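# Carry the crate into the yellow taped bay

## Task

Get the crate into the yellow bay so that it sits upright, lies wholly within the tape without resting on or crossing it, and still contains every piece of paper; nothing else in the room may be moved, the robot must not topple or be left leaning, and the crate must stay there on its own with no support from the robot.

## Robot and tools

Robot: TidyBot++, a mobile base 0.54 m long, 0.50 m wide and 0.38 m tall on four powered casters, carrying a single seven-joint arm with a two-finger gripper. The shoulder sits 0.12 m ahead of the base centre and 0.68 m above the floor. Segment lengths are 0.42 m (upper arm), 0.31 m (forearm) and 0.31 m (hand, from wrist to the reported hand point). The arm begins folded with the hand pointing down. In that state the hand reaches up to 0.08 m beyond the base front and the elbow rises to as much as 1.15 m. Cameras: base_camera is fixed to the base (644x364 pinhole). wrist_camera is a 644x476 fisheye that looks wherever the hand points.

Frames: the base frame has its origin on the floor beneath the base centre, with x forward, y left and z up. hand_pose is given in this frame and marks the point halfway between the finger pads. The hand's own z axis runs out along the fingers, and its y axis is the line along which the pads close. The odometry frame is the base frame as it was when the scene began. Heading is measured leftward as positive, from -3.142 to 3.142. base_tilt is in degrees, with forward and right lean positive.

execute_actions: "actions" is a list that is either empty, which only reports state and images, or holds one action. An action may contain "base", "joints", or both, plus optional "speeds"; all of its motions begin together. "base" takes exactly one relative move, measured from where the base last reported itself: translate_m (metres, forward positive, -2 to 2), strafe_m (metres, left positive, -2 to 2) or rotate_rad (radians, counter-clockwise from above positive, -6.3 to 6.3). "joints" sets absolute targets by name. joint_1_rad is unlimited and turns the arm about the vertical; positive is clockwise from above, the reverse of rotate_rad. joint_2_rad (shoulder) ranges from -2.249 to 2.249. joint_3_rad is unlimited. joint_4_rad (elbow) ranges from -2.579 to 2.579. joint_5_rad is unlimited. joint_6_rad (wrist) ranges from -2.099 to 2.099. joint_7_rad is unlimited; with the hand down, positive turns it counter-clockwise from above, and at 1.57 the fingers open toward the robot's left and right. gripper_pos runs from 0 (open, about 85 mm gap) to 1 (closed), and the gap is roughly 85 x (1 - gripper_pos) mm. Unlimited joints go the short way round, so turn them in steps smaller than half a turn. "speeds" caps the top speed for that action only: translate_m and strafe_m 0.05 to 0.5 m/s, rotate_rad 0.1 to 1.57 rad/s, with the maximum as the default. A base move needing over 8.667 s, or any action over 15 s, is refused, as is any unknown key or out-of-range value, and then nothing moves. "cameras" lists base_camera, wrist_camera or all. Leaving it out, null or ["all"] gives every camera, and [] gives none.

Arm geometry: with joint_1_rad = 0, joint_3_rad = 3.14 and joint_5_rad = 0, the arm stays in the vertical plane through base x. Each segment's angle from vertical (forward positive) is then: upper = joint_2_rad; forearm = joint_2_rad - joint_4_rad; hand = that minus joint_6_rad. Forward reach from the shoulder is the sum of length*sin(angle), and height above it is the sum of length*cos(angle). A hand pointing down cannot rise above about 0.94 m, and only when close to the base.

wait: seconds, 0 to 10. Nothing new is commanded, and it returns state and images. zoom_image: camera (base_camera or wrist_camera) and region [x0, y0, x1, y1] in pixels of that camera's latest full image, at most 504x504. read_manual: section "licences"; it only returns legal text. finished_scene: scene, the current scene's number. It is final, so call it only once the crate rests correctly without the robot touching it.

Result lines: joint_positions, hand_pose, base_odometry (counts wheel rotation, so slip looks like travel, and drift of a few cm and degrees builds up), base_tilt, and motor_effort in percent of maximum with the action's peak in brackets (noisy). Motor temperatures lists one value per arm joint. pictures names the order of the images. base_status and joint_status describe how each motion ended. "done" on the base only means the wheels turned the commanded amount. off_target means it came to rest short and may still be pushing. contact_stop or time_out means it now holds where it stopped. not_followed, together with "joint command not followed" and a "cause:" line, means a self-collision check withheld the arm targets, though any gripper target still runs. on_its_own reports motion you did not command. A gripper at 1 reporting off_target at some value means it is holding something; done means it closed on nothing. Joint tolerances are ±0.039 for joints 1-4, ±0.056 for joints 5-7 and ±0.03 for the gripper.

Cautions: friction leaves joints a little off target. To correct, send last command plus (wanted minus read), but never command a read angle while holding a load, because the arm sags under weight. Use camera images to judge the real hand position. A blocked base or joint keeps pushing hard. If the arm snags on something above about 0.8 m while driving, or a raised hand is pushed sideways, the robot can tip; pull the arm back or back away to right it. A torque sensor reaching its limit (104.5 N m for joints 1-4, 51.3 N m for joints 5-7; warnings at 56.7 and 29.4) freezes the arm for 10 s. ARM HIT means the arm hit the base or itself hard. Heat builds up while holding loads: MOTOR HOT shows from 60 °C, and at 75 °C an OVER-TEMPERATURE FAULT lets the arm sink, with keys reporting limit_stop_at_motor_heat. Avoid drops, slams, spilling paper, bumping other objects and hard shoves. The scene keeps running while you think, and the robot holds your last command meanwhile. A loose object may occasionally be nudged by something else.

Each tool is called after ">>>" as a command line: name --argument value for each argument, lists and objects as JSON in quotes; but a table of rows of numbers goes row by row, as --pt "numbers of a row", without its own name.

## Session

>>> execute_actions --actions '[]'

Scene clock: 0.00 s.
Motor temperatures (°C, as the motors report them): [37 35 34 37 48 48 50]
base_odometry: x=+0.000 y=+0.000 heading=+0.000 (m, m, rad; odometry frame)
base_tilt: forward=-0.3 right=-0.7 (deg)
base_status: not commanded
joint_positions: joint_1_rad=+0.053 joint_2_rad=-0.336 joint_3_rad=+3.092 joint_4_rad=-2.512 joint_5_rad=+0.012 joint_6_rad=-0.914 joint_7_rad=+1.575 gripper_pos=+0.000
joint_status: not commanded
motor_effort: joint_1_rad=+0 joint_2_rad=-4 joint_3_rad=-1 joint_4_rad=+18 joint_5_rad=-1 joint_6_rad=+1 joint_7_rad=+1 (%)
hand_pose: x=+0.2544 y=-0.0038 z=+0.5891 quat_wxyz=(+0.013, +1.000, +0.003, +0.026) (m; base frame)
pictures: base_camera, wrist_camera
camera_calibration (this result's frames):
wrist_camera: T_world_to_cam=[[-0.0376673, -0.998293, 0.0446412, -0.0203447], [-0.996261, 0.0340399, -0.0794035, 0.361476], [0.0777484, -0.0474652, -0.995842, 0.702167], [0, 0, 0, 1]] pos_world=[0.304766, 0.000713918, 0.728858]
Images, in order (width x height): base_camera 644x364, wrist_camera 644x476.

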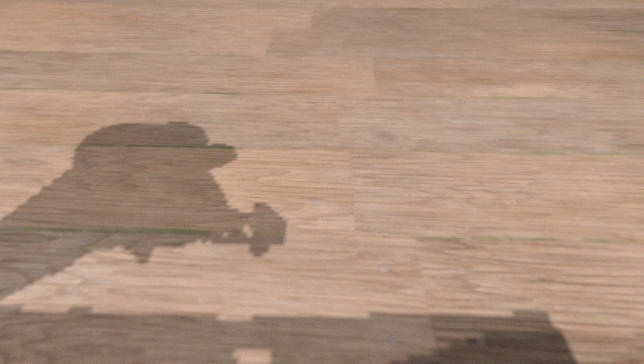

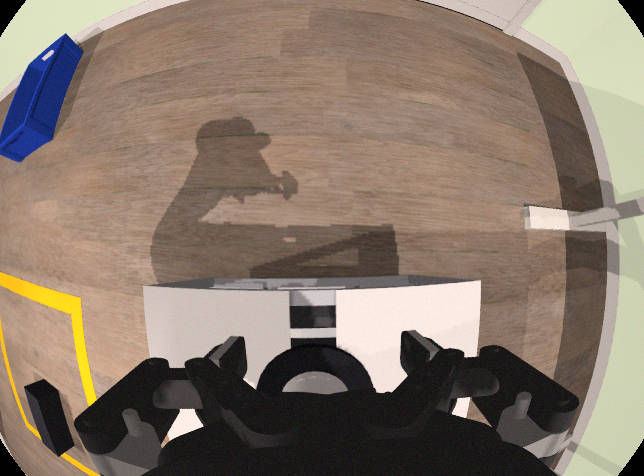

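Close to a mirror image of scene 1.

>>> execute_actions --actions '[{"base":{"rotate_rad":1.57},"joints":{"joint_1_rad":0,"joint_3_rad":3.14,"joint_6_rad":-0.4}}]' --cameras '["wrist_camera"]'

Scene clock: 5.47 s.
Motor temperatures (°C, as the motors report them): [37 35 34 37 48 48 50]
base_odometry: x=+0.000 y=+0.000 heading=+1.570 (m, m, rad; odometry frame)
base_tilt: forward=-0.3 right=-0.7 (deg)
base_status: done
joint_positions: joint_1_rad=+0.012 joint_2_rad=-0.336 joint_3_rad=+3.127 joint_4_rad=-2.511 joint_5_rad=+0.012 joint_6_rad=-0.411 joint_7_rad=+1.575 gripper_pos=+0.000
joint_status: all done
motor_effort: joint_1_rad=-1(2) joint_2_rad=-5(6) joint_3_rad=-1(1) joint_4_rad=+18(18) joint_5_rad=-1(1) joint_6_rad=+4(4) joint_7_rad=+1(0) (%)
hand_pose: x=+0.4031 y=+0.0002 z=+0.6360 quat_wxyz=(+0.006, +0.962, +0.008, +0.274) (m; base frame)
pictures: wrist_camera
camera_calibration (this result's frames):
wrist_camera: T_world_to_cam=[[-0.0341946, -0.999341, 0.0121696, 0.00646119], [-0.834668, 0.0218584, -0.550319, 0.747558], [0.549691, -0.0289755, -0.834866, 0.444847], [0, 0, 0, 1]] pos_world=[0.379656, 0.00300617, 0.782705]
Images, in order (width x height): wrist_camera 644x476.

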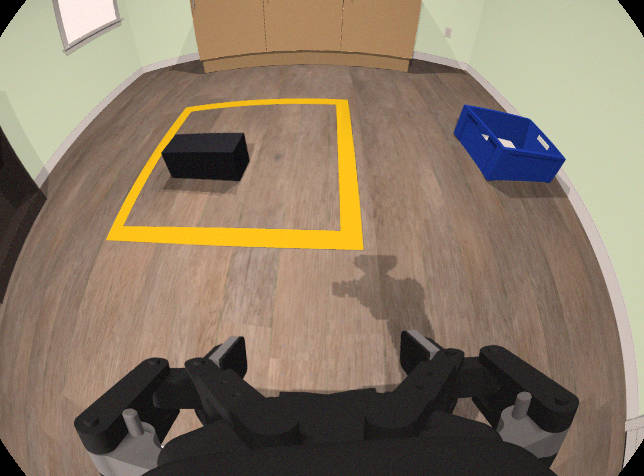

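>>> execute_actions --actions '[{"base":{"translate_m":0.7}}]' --cameras '["wrist_camera"]'

>>> execute_actions --actions '[{"base":{"strafe_m":-1.15}}]'

Scene clock: 19.03 s.
Motor temperatures (°C, as the motors report them): [37 35 34 37 48 48 50]
base_odometry: x=+0.000 y=+0.700 heading=+1.570 (m, m, rad; odometry frame)
base_tilt: forward=-0.3 right=-0.7 (deg)
base_status: done
joint_positions: joint_1_rad=+0.012 joint_2_rad=-0.336 joint_3_rad=+3.127 joint_4_rad=-2.511 joint_5_rad=+0.012 joint_6_rad=-0.411 joint_7_rad=+1.575 gripper_pos=+0.000
joint_status: not commanded
motor_effort: joint_1_rad=+0(0) joint_2_rad=-6(7) joint_3_rad=-1(1) joint_4_rad=+17(19) joint_5_rad=-1(1) joint_6_rad=+4(5) joint_7_rad=+0(1) (%)
hand_pose: x=+0.4031 y=+0.0002 z=+0.6359 quat_wxyz=(+0.006, +0.962, +0.008, +0.274) (m; base frame)
pictures: wrist_camera
camera_calibration (this result's frames):
wrist_camera: T_world_to_cam=[[-0.0341908, -0.999341, 0.0121766, 0.00645587], [-0.834836, 0.0218602, -0.550065, 0.747405], [0.549436, -0.0289726, -0.835033, 0.444992], [0, 0, 0, 1]] pos_world=[0.379686, 0.00300576, 0.782626]
Images, in order (width x height): wrist_camera 644x476.

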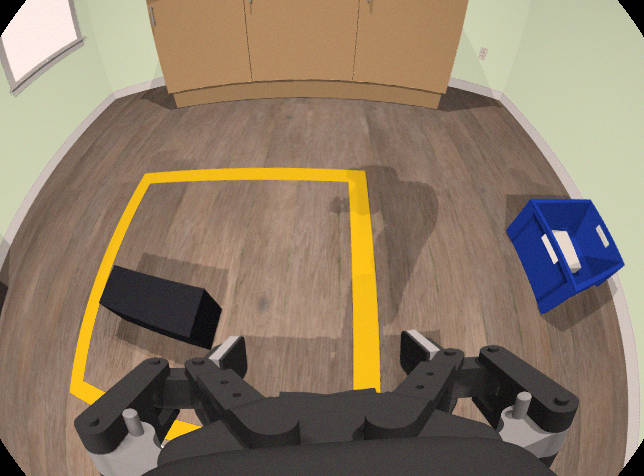

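Scene clock: 22.73 s.
Motor temperatures (°C, as the motors report them): [37 35 34 37 48 48 50]
base_odometry: x=+1.150 y=+0.700 heading=+1.570 (m, m, rad; odometry frame)
base_tilt: forward=-0.3 right=-0.7 (deg)
base_status: done
joint_positions: joint_1_rad=+0.012 joint_2_rad=-0.336 joint_3_rad=+3.127 joint_4_rad=-2.511 joint_5_rad=+0.012 joint_6_rad=-0.411 joint_7_rad=+1.575 gripper_pos=+0.000
joint_status: not commanded
motor_effort: joint_1_rad=+0(0) joint_2_rad=-5(6) joint_3_rad=-1(0) joint_4_rad=+17(18) joint_5_rad=-1(0) joint_6_rad=+4(4) joint_7_rad=+0(0) (%)
hand_pose: x=+0.4031 y=+0.0001 z=+0.6359 quat_wxyz=(+0.006, +0.962, +0.008, +0.274) (m; base frame)
pictures: base_camera, wrist_camera
camera_calibration (this result's frames):
wrist_camera: T_world_to_cam=[[-0.0347365, -0.999325, 0.0119833, 0.00665281], [-0.834822, 0.0224225, -0.550062, 0.747408], [0.549422, -0.0291112, -0.835038, 0.444995], [0, 0, 0, 1]] pos_world=[0.379694, 0.0028439, 0.782629]
Images, in order (width x height): base_camera 644x364, wrist_camera 644x476.

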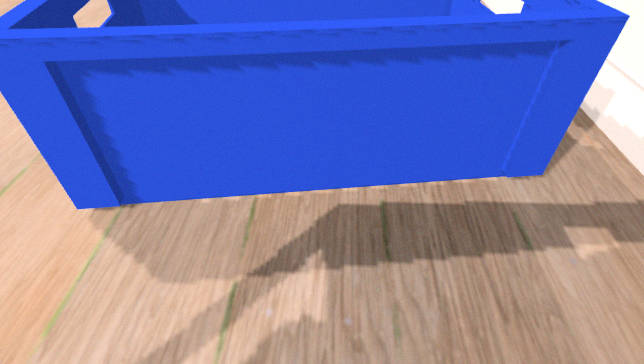

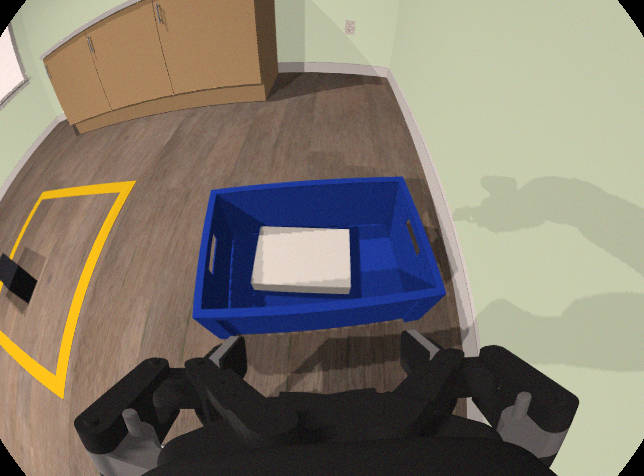

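>>> execute_actions --actions '[{"base":{"translate_m":0.46},"speeds":{"translate_m":0.1}}]'

>>> execute_actions --actions '[{"base":{"translate_m":-0.28},"joints":{"joint_2_rad":1.1,"joint_4_rad":-1.2,"joint_6_rad":-0.8,"joint_7_rad":1.55}}]' --cameras '[]'

>>> execute_actions --actions '[{"base":{"strafe_m":0.29}}]'

Scene clock: 34.13 s.
Motor temperatures (°C, as the motors report them): [37 34 34 37 48 48 50]
base_odometry: x=+1.150 y=+1.160 heading=+1.570 (m, m, rad; odometry frame)
base_tilt: forward=-0.3 right=-0.7 (deg)
base_status: done
joint_positions: joint_1_rad=+0.012 joint_2_rad=-0.336 joint_3_rad=+3.127 joint_4_rad=-2.511 joint_5_rad=+0.012 joint_6_rad=-0.411 joint_7_rad=+1.575 gripper_pos=+0.000
joint_status: not commanded
motor_effort: joint_1_rad=-1(1) joint_2_rad=-5(8) joint_3_rad=-1(1) joint_4_rad=+18(18) joint_5_rad=-1(1) joint_6_rad=+4(5) joint_7_rad=+0(1) (%)
hand_pose: x=+0.4031 y=+0.0001 z=+0.6359 quat_wxyz=(+0.006, +0.962, +0.008, +0.274) (m; base frame)
pictures: base_camera, wrist_camera
camera_calibration (this result's frames):
wrist_camera: T_world_to_cam=[[-0.0347049, -0.999326, 0.0119808, 0.00665067], [-0.834796, 0.0223959, -0.550103, 0.747432], [0.549464, -0.0290928, -0.835011, 0.444972], [0, 0, 0, 1]] pos_world=[0.379688, 0.00285223, 0.782641]
Images, in order (width x height): base_camera 644x364, wrist_camera 644x476.

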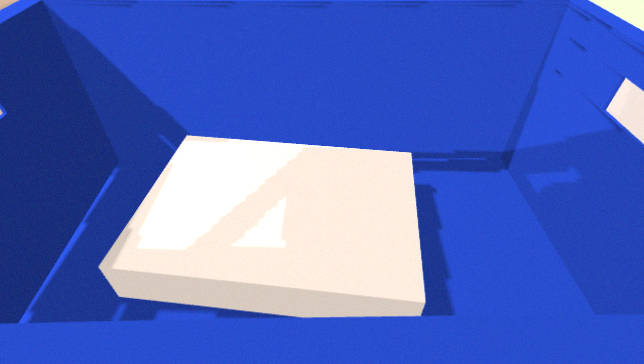

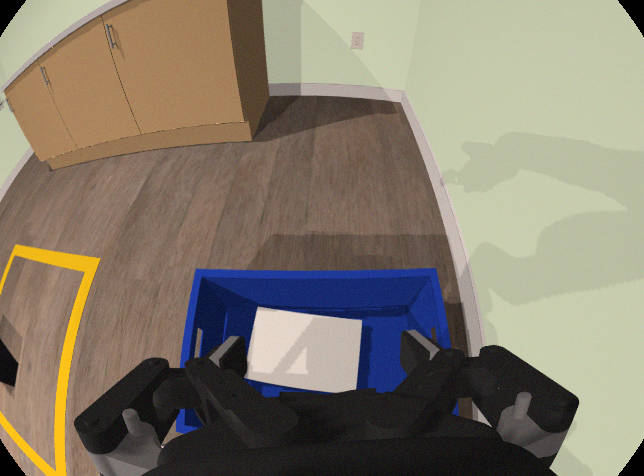

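Scene clock: 36.80 s.
Motor temperatures (°C, as the motors report them): [37 34 34 37 48 48 50]
base_odometry: x=+1.150 y=+0.880 heading=+1.570 (m, m, rad; odometry frame)
base_tilt: forward=-0.3 right=-0.7 (deg)
base_status: done
joint_positions: joint_1_rad=+0.011 joint_2_rad=+1.097 joint_3_rad=+3.128 joint_4_rad=-1.214 joint_5_rad=+0.012 joint_6_rad=-0.766 joint_7_rad=+1.575 gripper_pos=+0.000
joint_status: all done
motor_effort: joint_1_rad=-1(1) joint_2_rad=-49(51) joint_3_rad=-2(1) joint_4_rad=+14(19) joint_5_rad=-1(0) joint_6_rad=+0(5) joint_7_rad=+0(1) (%)
hand_pose: x=+0.7454 y=-0.0003 z=+0.3512 quat_wxyz=(-0.002, +0.999, +0.003, +0.032) (m; base frame)
pictures: none
No camera images: the call's "cameras" was empty. Leave "cameras" out to get every camera's image.

Scene clock: 38.80 s.
Motor temperatures (°C, as the motors report them): [37 35 34 37 48 48 50]
base_odometry: x=+0.860 y=+0.880 heading=+1.571 (m, m, rad; odometry frame)
base_tilt: forward=-0.3 right=-0.8 (deg)
base_status: done
joint_positions: joint_1_rad=-0.006 joint_2_rad=+1.097 joint_3_rad=+3.130 joint_4_rad=-1.213 joint_5_rad=+0.012 joint_6_rad=-0.767 joint_7_rad=+1.575 gripper_pos=+0.000
joint_status: not commanded
motor_effort: joint_1_rad=-1(4) joint_2_rad=-49(50) joint_3_rad=-3(4) joint_4_rad=+13(14) joint_5_rad=-1(1) joint_6_rad=+1(1) joint_7_rad=+1(1) (%)
hand_pose: x=+0.7454 y=+0.0091 z=+0.3513 quat_wxyz=(-0.001, +0.999, +0.011, +0.032) (m; base frame)
pictures: base_camera, wrist_camera
camera_calibration (this result's frames):
wrist_camera: T_world_to_cam=[[-0.0197785, -0.999663, 0.0167961, 0.018164], [-0.995701, 0.0181741, -0.0908281, 0.835061], [0.0904922, -0.0185204, -0.995725, 0.417956], [0, 0, 0, 1]] pos_world=[0.794008, 0.0107221, 0.491711]
Images, in order (width x height): base_camera 644x364, wrist_camera 644x476.

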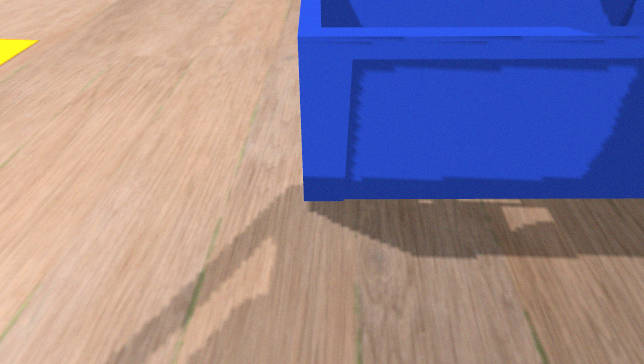

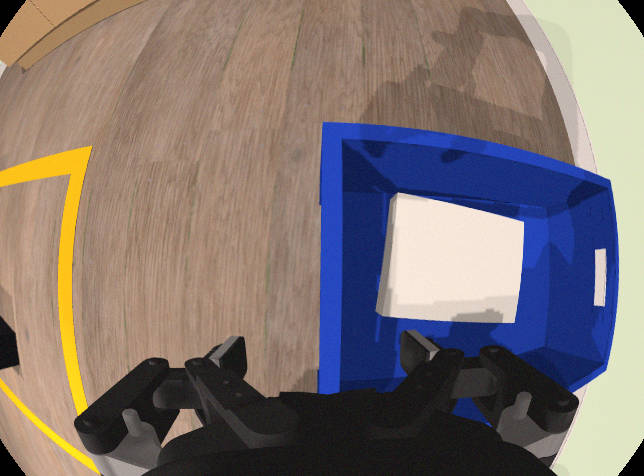

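>>> execute_actions --actions '[{"base":{"translate_m":-0.02},"joints":{"joint_2_rad":1.42,"joint_4_rad":-1.01,"joint_6_rad":-0.64}}]' --cameras '[]'

>>> execute_actions --actions '[{"joints":{"gripper_pos":1}}]' --cameras '[]'

>>> execute_actions --actions '[{"base":{"strafe_m":0.9},"speeds":{"strafe_m":0.15}}]'

Scene clock: 45.33 s.
Motor temperatures (°C, as the motors report them): [37 35 34 37 48 48 50]
base_odometry: x=+0.860 y=+0.860 heading=+1.571 (m, m, rad; odometry frame)
base_tilt: forward=-0.3 right=-0.8 (deg)
base_status: done
joint_positions: joint_1_rad=-0.006 joint_2_rad=+1.424 joint_3_rad=+3.130 joint_4_rad=-1.021 joint_5_rad=+0.012 joint_6_rad=-0.673 joint_7_rad=+1.575 gripper_pos=+0.000
joint_status: all done
motor_effort: joint_1_rad=+0(2) joint_2_rad=-51(55) joint_3_rad=-3(3) joint_4_rad=+12(14) joint_5_rad=-1(1) joint_6_rad=+0(1) joint_7_rad=+0(0) (%)
hand_pose: x=+0.7440 y=+0.0091 z=+0.1910 quat_wxyz=(-0.002, +1.000, +0.010, +0.012) (m; base frame)
pictures: none
No camera images: the call's "cameras" was empty. Leave "cameras" out to get every camera's image.

Scene clock: 46.43 s.
Motor temperatures (°C, as the motors report them): [37 35 34 37 48 48 50]
base_odometry: x=+0.860 y=+0.860 heading=+1.571 (m, m, rad; odometry frame)
base_tilt: forward=-0.3 right=-0.7 (deg)
base_status: not commanded
joint_positions: joint_1_rad=+0.001 joint_2_rad=+1.422 joint_3_rad=+3.139 joint_4_rad=-1.022 joint_5_rad=+0.011 joint_6_rad=-0.673 joint_7_rad=+1.568 gripper_pos=+0.787
joint_status: gripper_pos off_target (ended at +0.787, target +1.000)
motor_effort: joint_1_rad=+0(4) joint_2_rad=-51(52) joint_3_rad=-2(8) joint_4_rad=+13(15) joint_5_rad=+0(4) joint_6_rad=+2(4) joint_7_rad=+2(3) (%)
hand_pose: x=+0.7450 y=+0.0001 z=+0.1921 quat_wxyz=(+0.002, +1.000, +0.003, +0.013) (m; base frame)
pictures: none
No camera images: the call's "cameras" was empty. Leave "cameras" out to get every camera's image.

Scene clock: 53.13 s.
Motor temperatures (°C, as the motors report them): [37 35 34 37 48 48 50]
base_odometry: x=-0.040 y=+0.860 heading=+1.571 (m, m, rad; odometry frame)
base_tilt: forward=-0.3 right=-0.7 (deg)
base_status: done
joint_positions: joint_1_rad=+0.041 joint_2_rad=+1.424 joint_3_rad=+3.175 joint_4_rad=-1.017 joint_5_rad=+0.024 joint_6_rad=-0.664 joint_7_rad=+1.566 gripper_pos=+0.787
joint_status: not commanded
motor_effort: joint_1_rad=-7(12) joint_2_rad=-54(55) joint_3_rad=-6(11) joint_4_rad=+14(17) joint_5_rad=-1(6) joint_6_rad=+2(6) joint_7_rad=+2(2) (%)
hand_pose: x=+0.7478 y=-0.0485 z=+0.1919 quat_wxyz=(+0.025, +0.999, -0.016, +0.018) (m; base frame)
pictures: base_camera, wrist_camera
camera_calibration (this result's frames):
wrist_camera: T_world_to_cam=[[-0.0745917, -0.994926, 0.0675228, -0.00525335], [-0.995423, 0.0702305, -0.0648102, 0.821296], [0.0597391, -0.072048, -0.995611, 0.278363], [0, 0, 0, 1]] pos_world=[0.800516, -0.0428512, 0.330724]
Images, in order (width x height): base_camera 644x364, wrist_camera 644x476.

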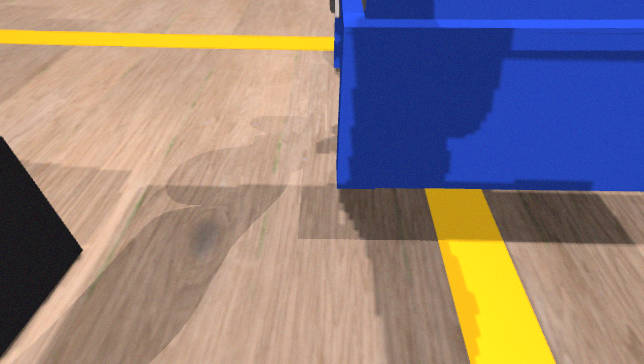

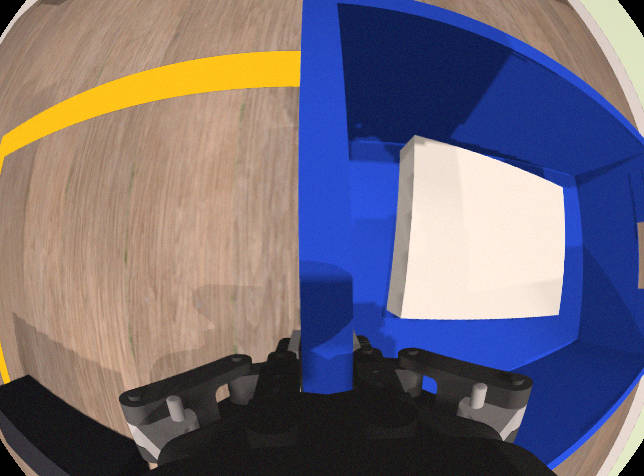

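>>> execute_actions --actions '[{"base":{"strafe_m":0.62},"speeds":{"strafe_m":0.15}}]'

>>> execute_actions --actions '[{"joints":{"gripper_pos":0},"base":{"strafe_m":-0.04}}]' --cameras '[]'

>>> execute_actions --actions '[{"joints":{"joint_2_rad":0.8,"joint_6_rad":-1.2},"base":{"strafe_m":-0.3},"speeds":{"strafe_m":0.15}}]'

Scene clock: 63.00 s.
Motor temperatures (°C, as the motors report them): [37 35 34 37 48 48 50]
base_odometry: x=-0.660 y=+0.860 heading=+1.571 (m, m, rad; odometry frame)
base_tilt: forward=-0.3 right=-0.7 (deg)
base_status: done
joint_positions: joint_1_rad=+0.050 joint_2_rad=+1.426 joint_3_rad=+3.183 joint_4_rad=-1.014 joint_5_rad=+0.026 joint_6_rad=-0.662 joint_7_rad=+1.564 gripper_pos=+0.787
joint_status: not commanded
motor_effort: joint_1_rad=-8(15) joint_2_rad=-52(56) joint_3_rad=-6(13) joint_4_rad=+14(14) joint_5_rad=-1(6) joint_6_rad=+2(2) joint_7_rad=+3(1) (%)
hand_pose: x=+0.7487 y=-0.0593 z=+0.1917 quat_wxyz=(+0.030, +0.999, -0.021, +0.019) (m; base frame)
pictures: base_camera, wrist_camera
camera_calibration (this result's frames):
wrist_camera: T_world_to_cam=[[-0.0848549, -0.993408, 0.0770695, -0.00993299], [-0.994439, 0.0795931, -0.0689588, 0.823563], [0.0623701, -0.0824924, -0.994638, 0.27451], [0, 0, 0, 1]] pos_world=[0.801019, -0.0527724, 0.330596]
Images, in order (width x height): base_camera 644x364, wrist_camera 644x476.

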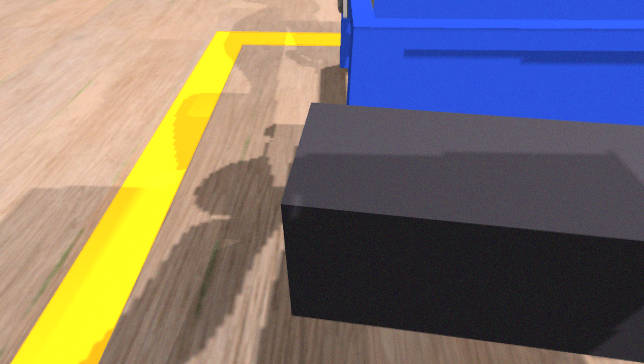

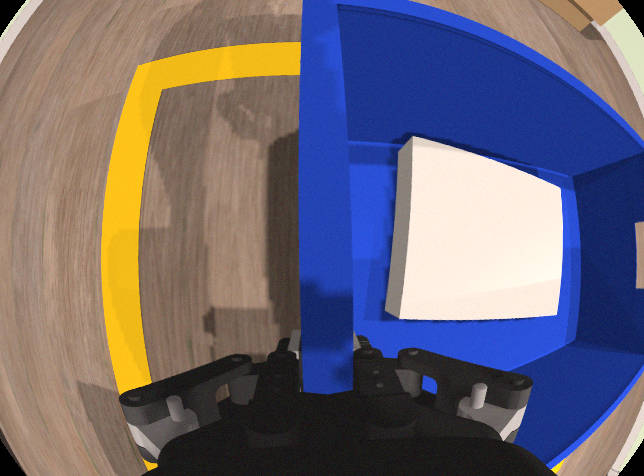

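Scene clock: 64.10 s.
Motor temperatures (°C, as the motors report them): [37 35 34 37 48 48 50]
base_odometry: x=-0.620 y=+0.860 heading=+1.570 (m, m, rad; odometry frame)
base_tilt: forward=-0.3 right=-0.7 (deg)
base_status: done
joint_positions: joint_1_rad=+0.013 joint_2_rad=+1.425 joint_3_rad=+3.156 joint_4_rad=-1.013 joint_5_rad=+0.024 joint_6_rad=-0.662 joint_7_rad=+1.559 gripper_pos=+0.000
joint_status: all done
motor_effort: joint_1_rad=+0(8) joint_2_rad=-52(54) joint_3_rad=-2(6) joint_4_rad=+12(16) joint_5_rad=-1(1) joint_6_rad=+0(6) joint_7_rad=+1(3) (%)
hand_pose: x=+0.7517 y=-0.0195 z=+0.1923 quat_wxyz=(+0.015, +1.000, -0.004, +0.021) (m; base frame)
pictures: none
No camera images: the call's "cameras" was empty. Leave "cameras" out to get every camera's image.

Scene clock: 66.80 s.
Motor temperatures (°C, as the motors report them): [37 35 34 37 48 48 50]
base_odometry: x=-0.320 y=+0.860 heading=+1.570 (m, m, rad; odometry frame)
base_tilt: forward=-0.3 right=-0.7 (deg)
base_status: done
joint_positions: joint_1_rad=+0.002 joint_2_rad=+0.798 joint_3_rad=+3.150 joint_4_rad=-1.010 joint_5_rad=+0.022 joint_6_rad=-1.169 joint_7_rad=+1.559 gripper_pos=+0.000
joint_status: all done
motor_effort: joint_1_rad=-1(3) joint_2_rad=-47(57) joint_3_rad=-2(2) joint_4_rad=+18(19) joint_5_rad=-1(2) joint_6_rad=+2(2) joint_7_rad=+0(1) (%)
hand_pose: x=+0.7769 y=-0.0111 z=+0.5948 quat_wxyz=(+0.013, +0.996, -0.007, +0.082) (m; base frame)
pictures: base_camera, wrist_camera
camera_calibration (this result's frames):
wrist_camera: T_world_to_cam=[[-0.0594942, -0.997465, 0.0390356, 0.0121536], [-0.98006, 0.0509398, -0.192061, 0.937334], [0.189586, -0.0496838, -0.980606, 0.570829], [0, 0, 0, 1]] pos_world=[0.811145, -0.00726386, 0.73931]
Images, in order (width x height): base_camera 644x364, wrist_camera 644x476.

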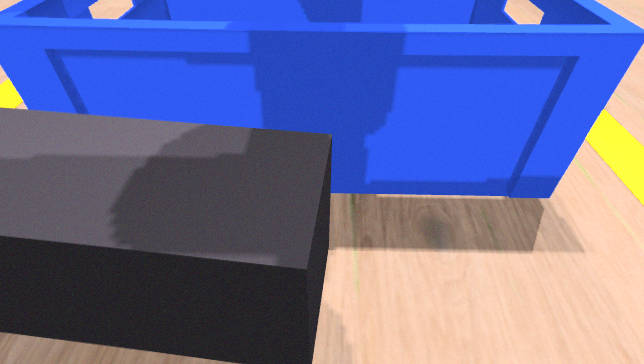

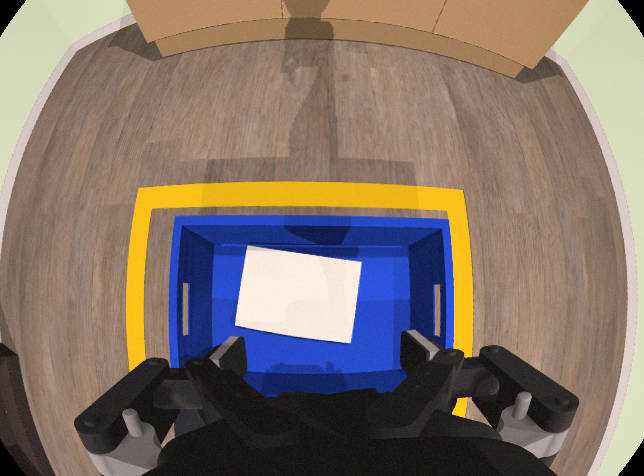

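>>> finished_scene --scene 2

The scene is finished: the task was done.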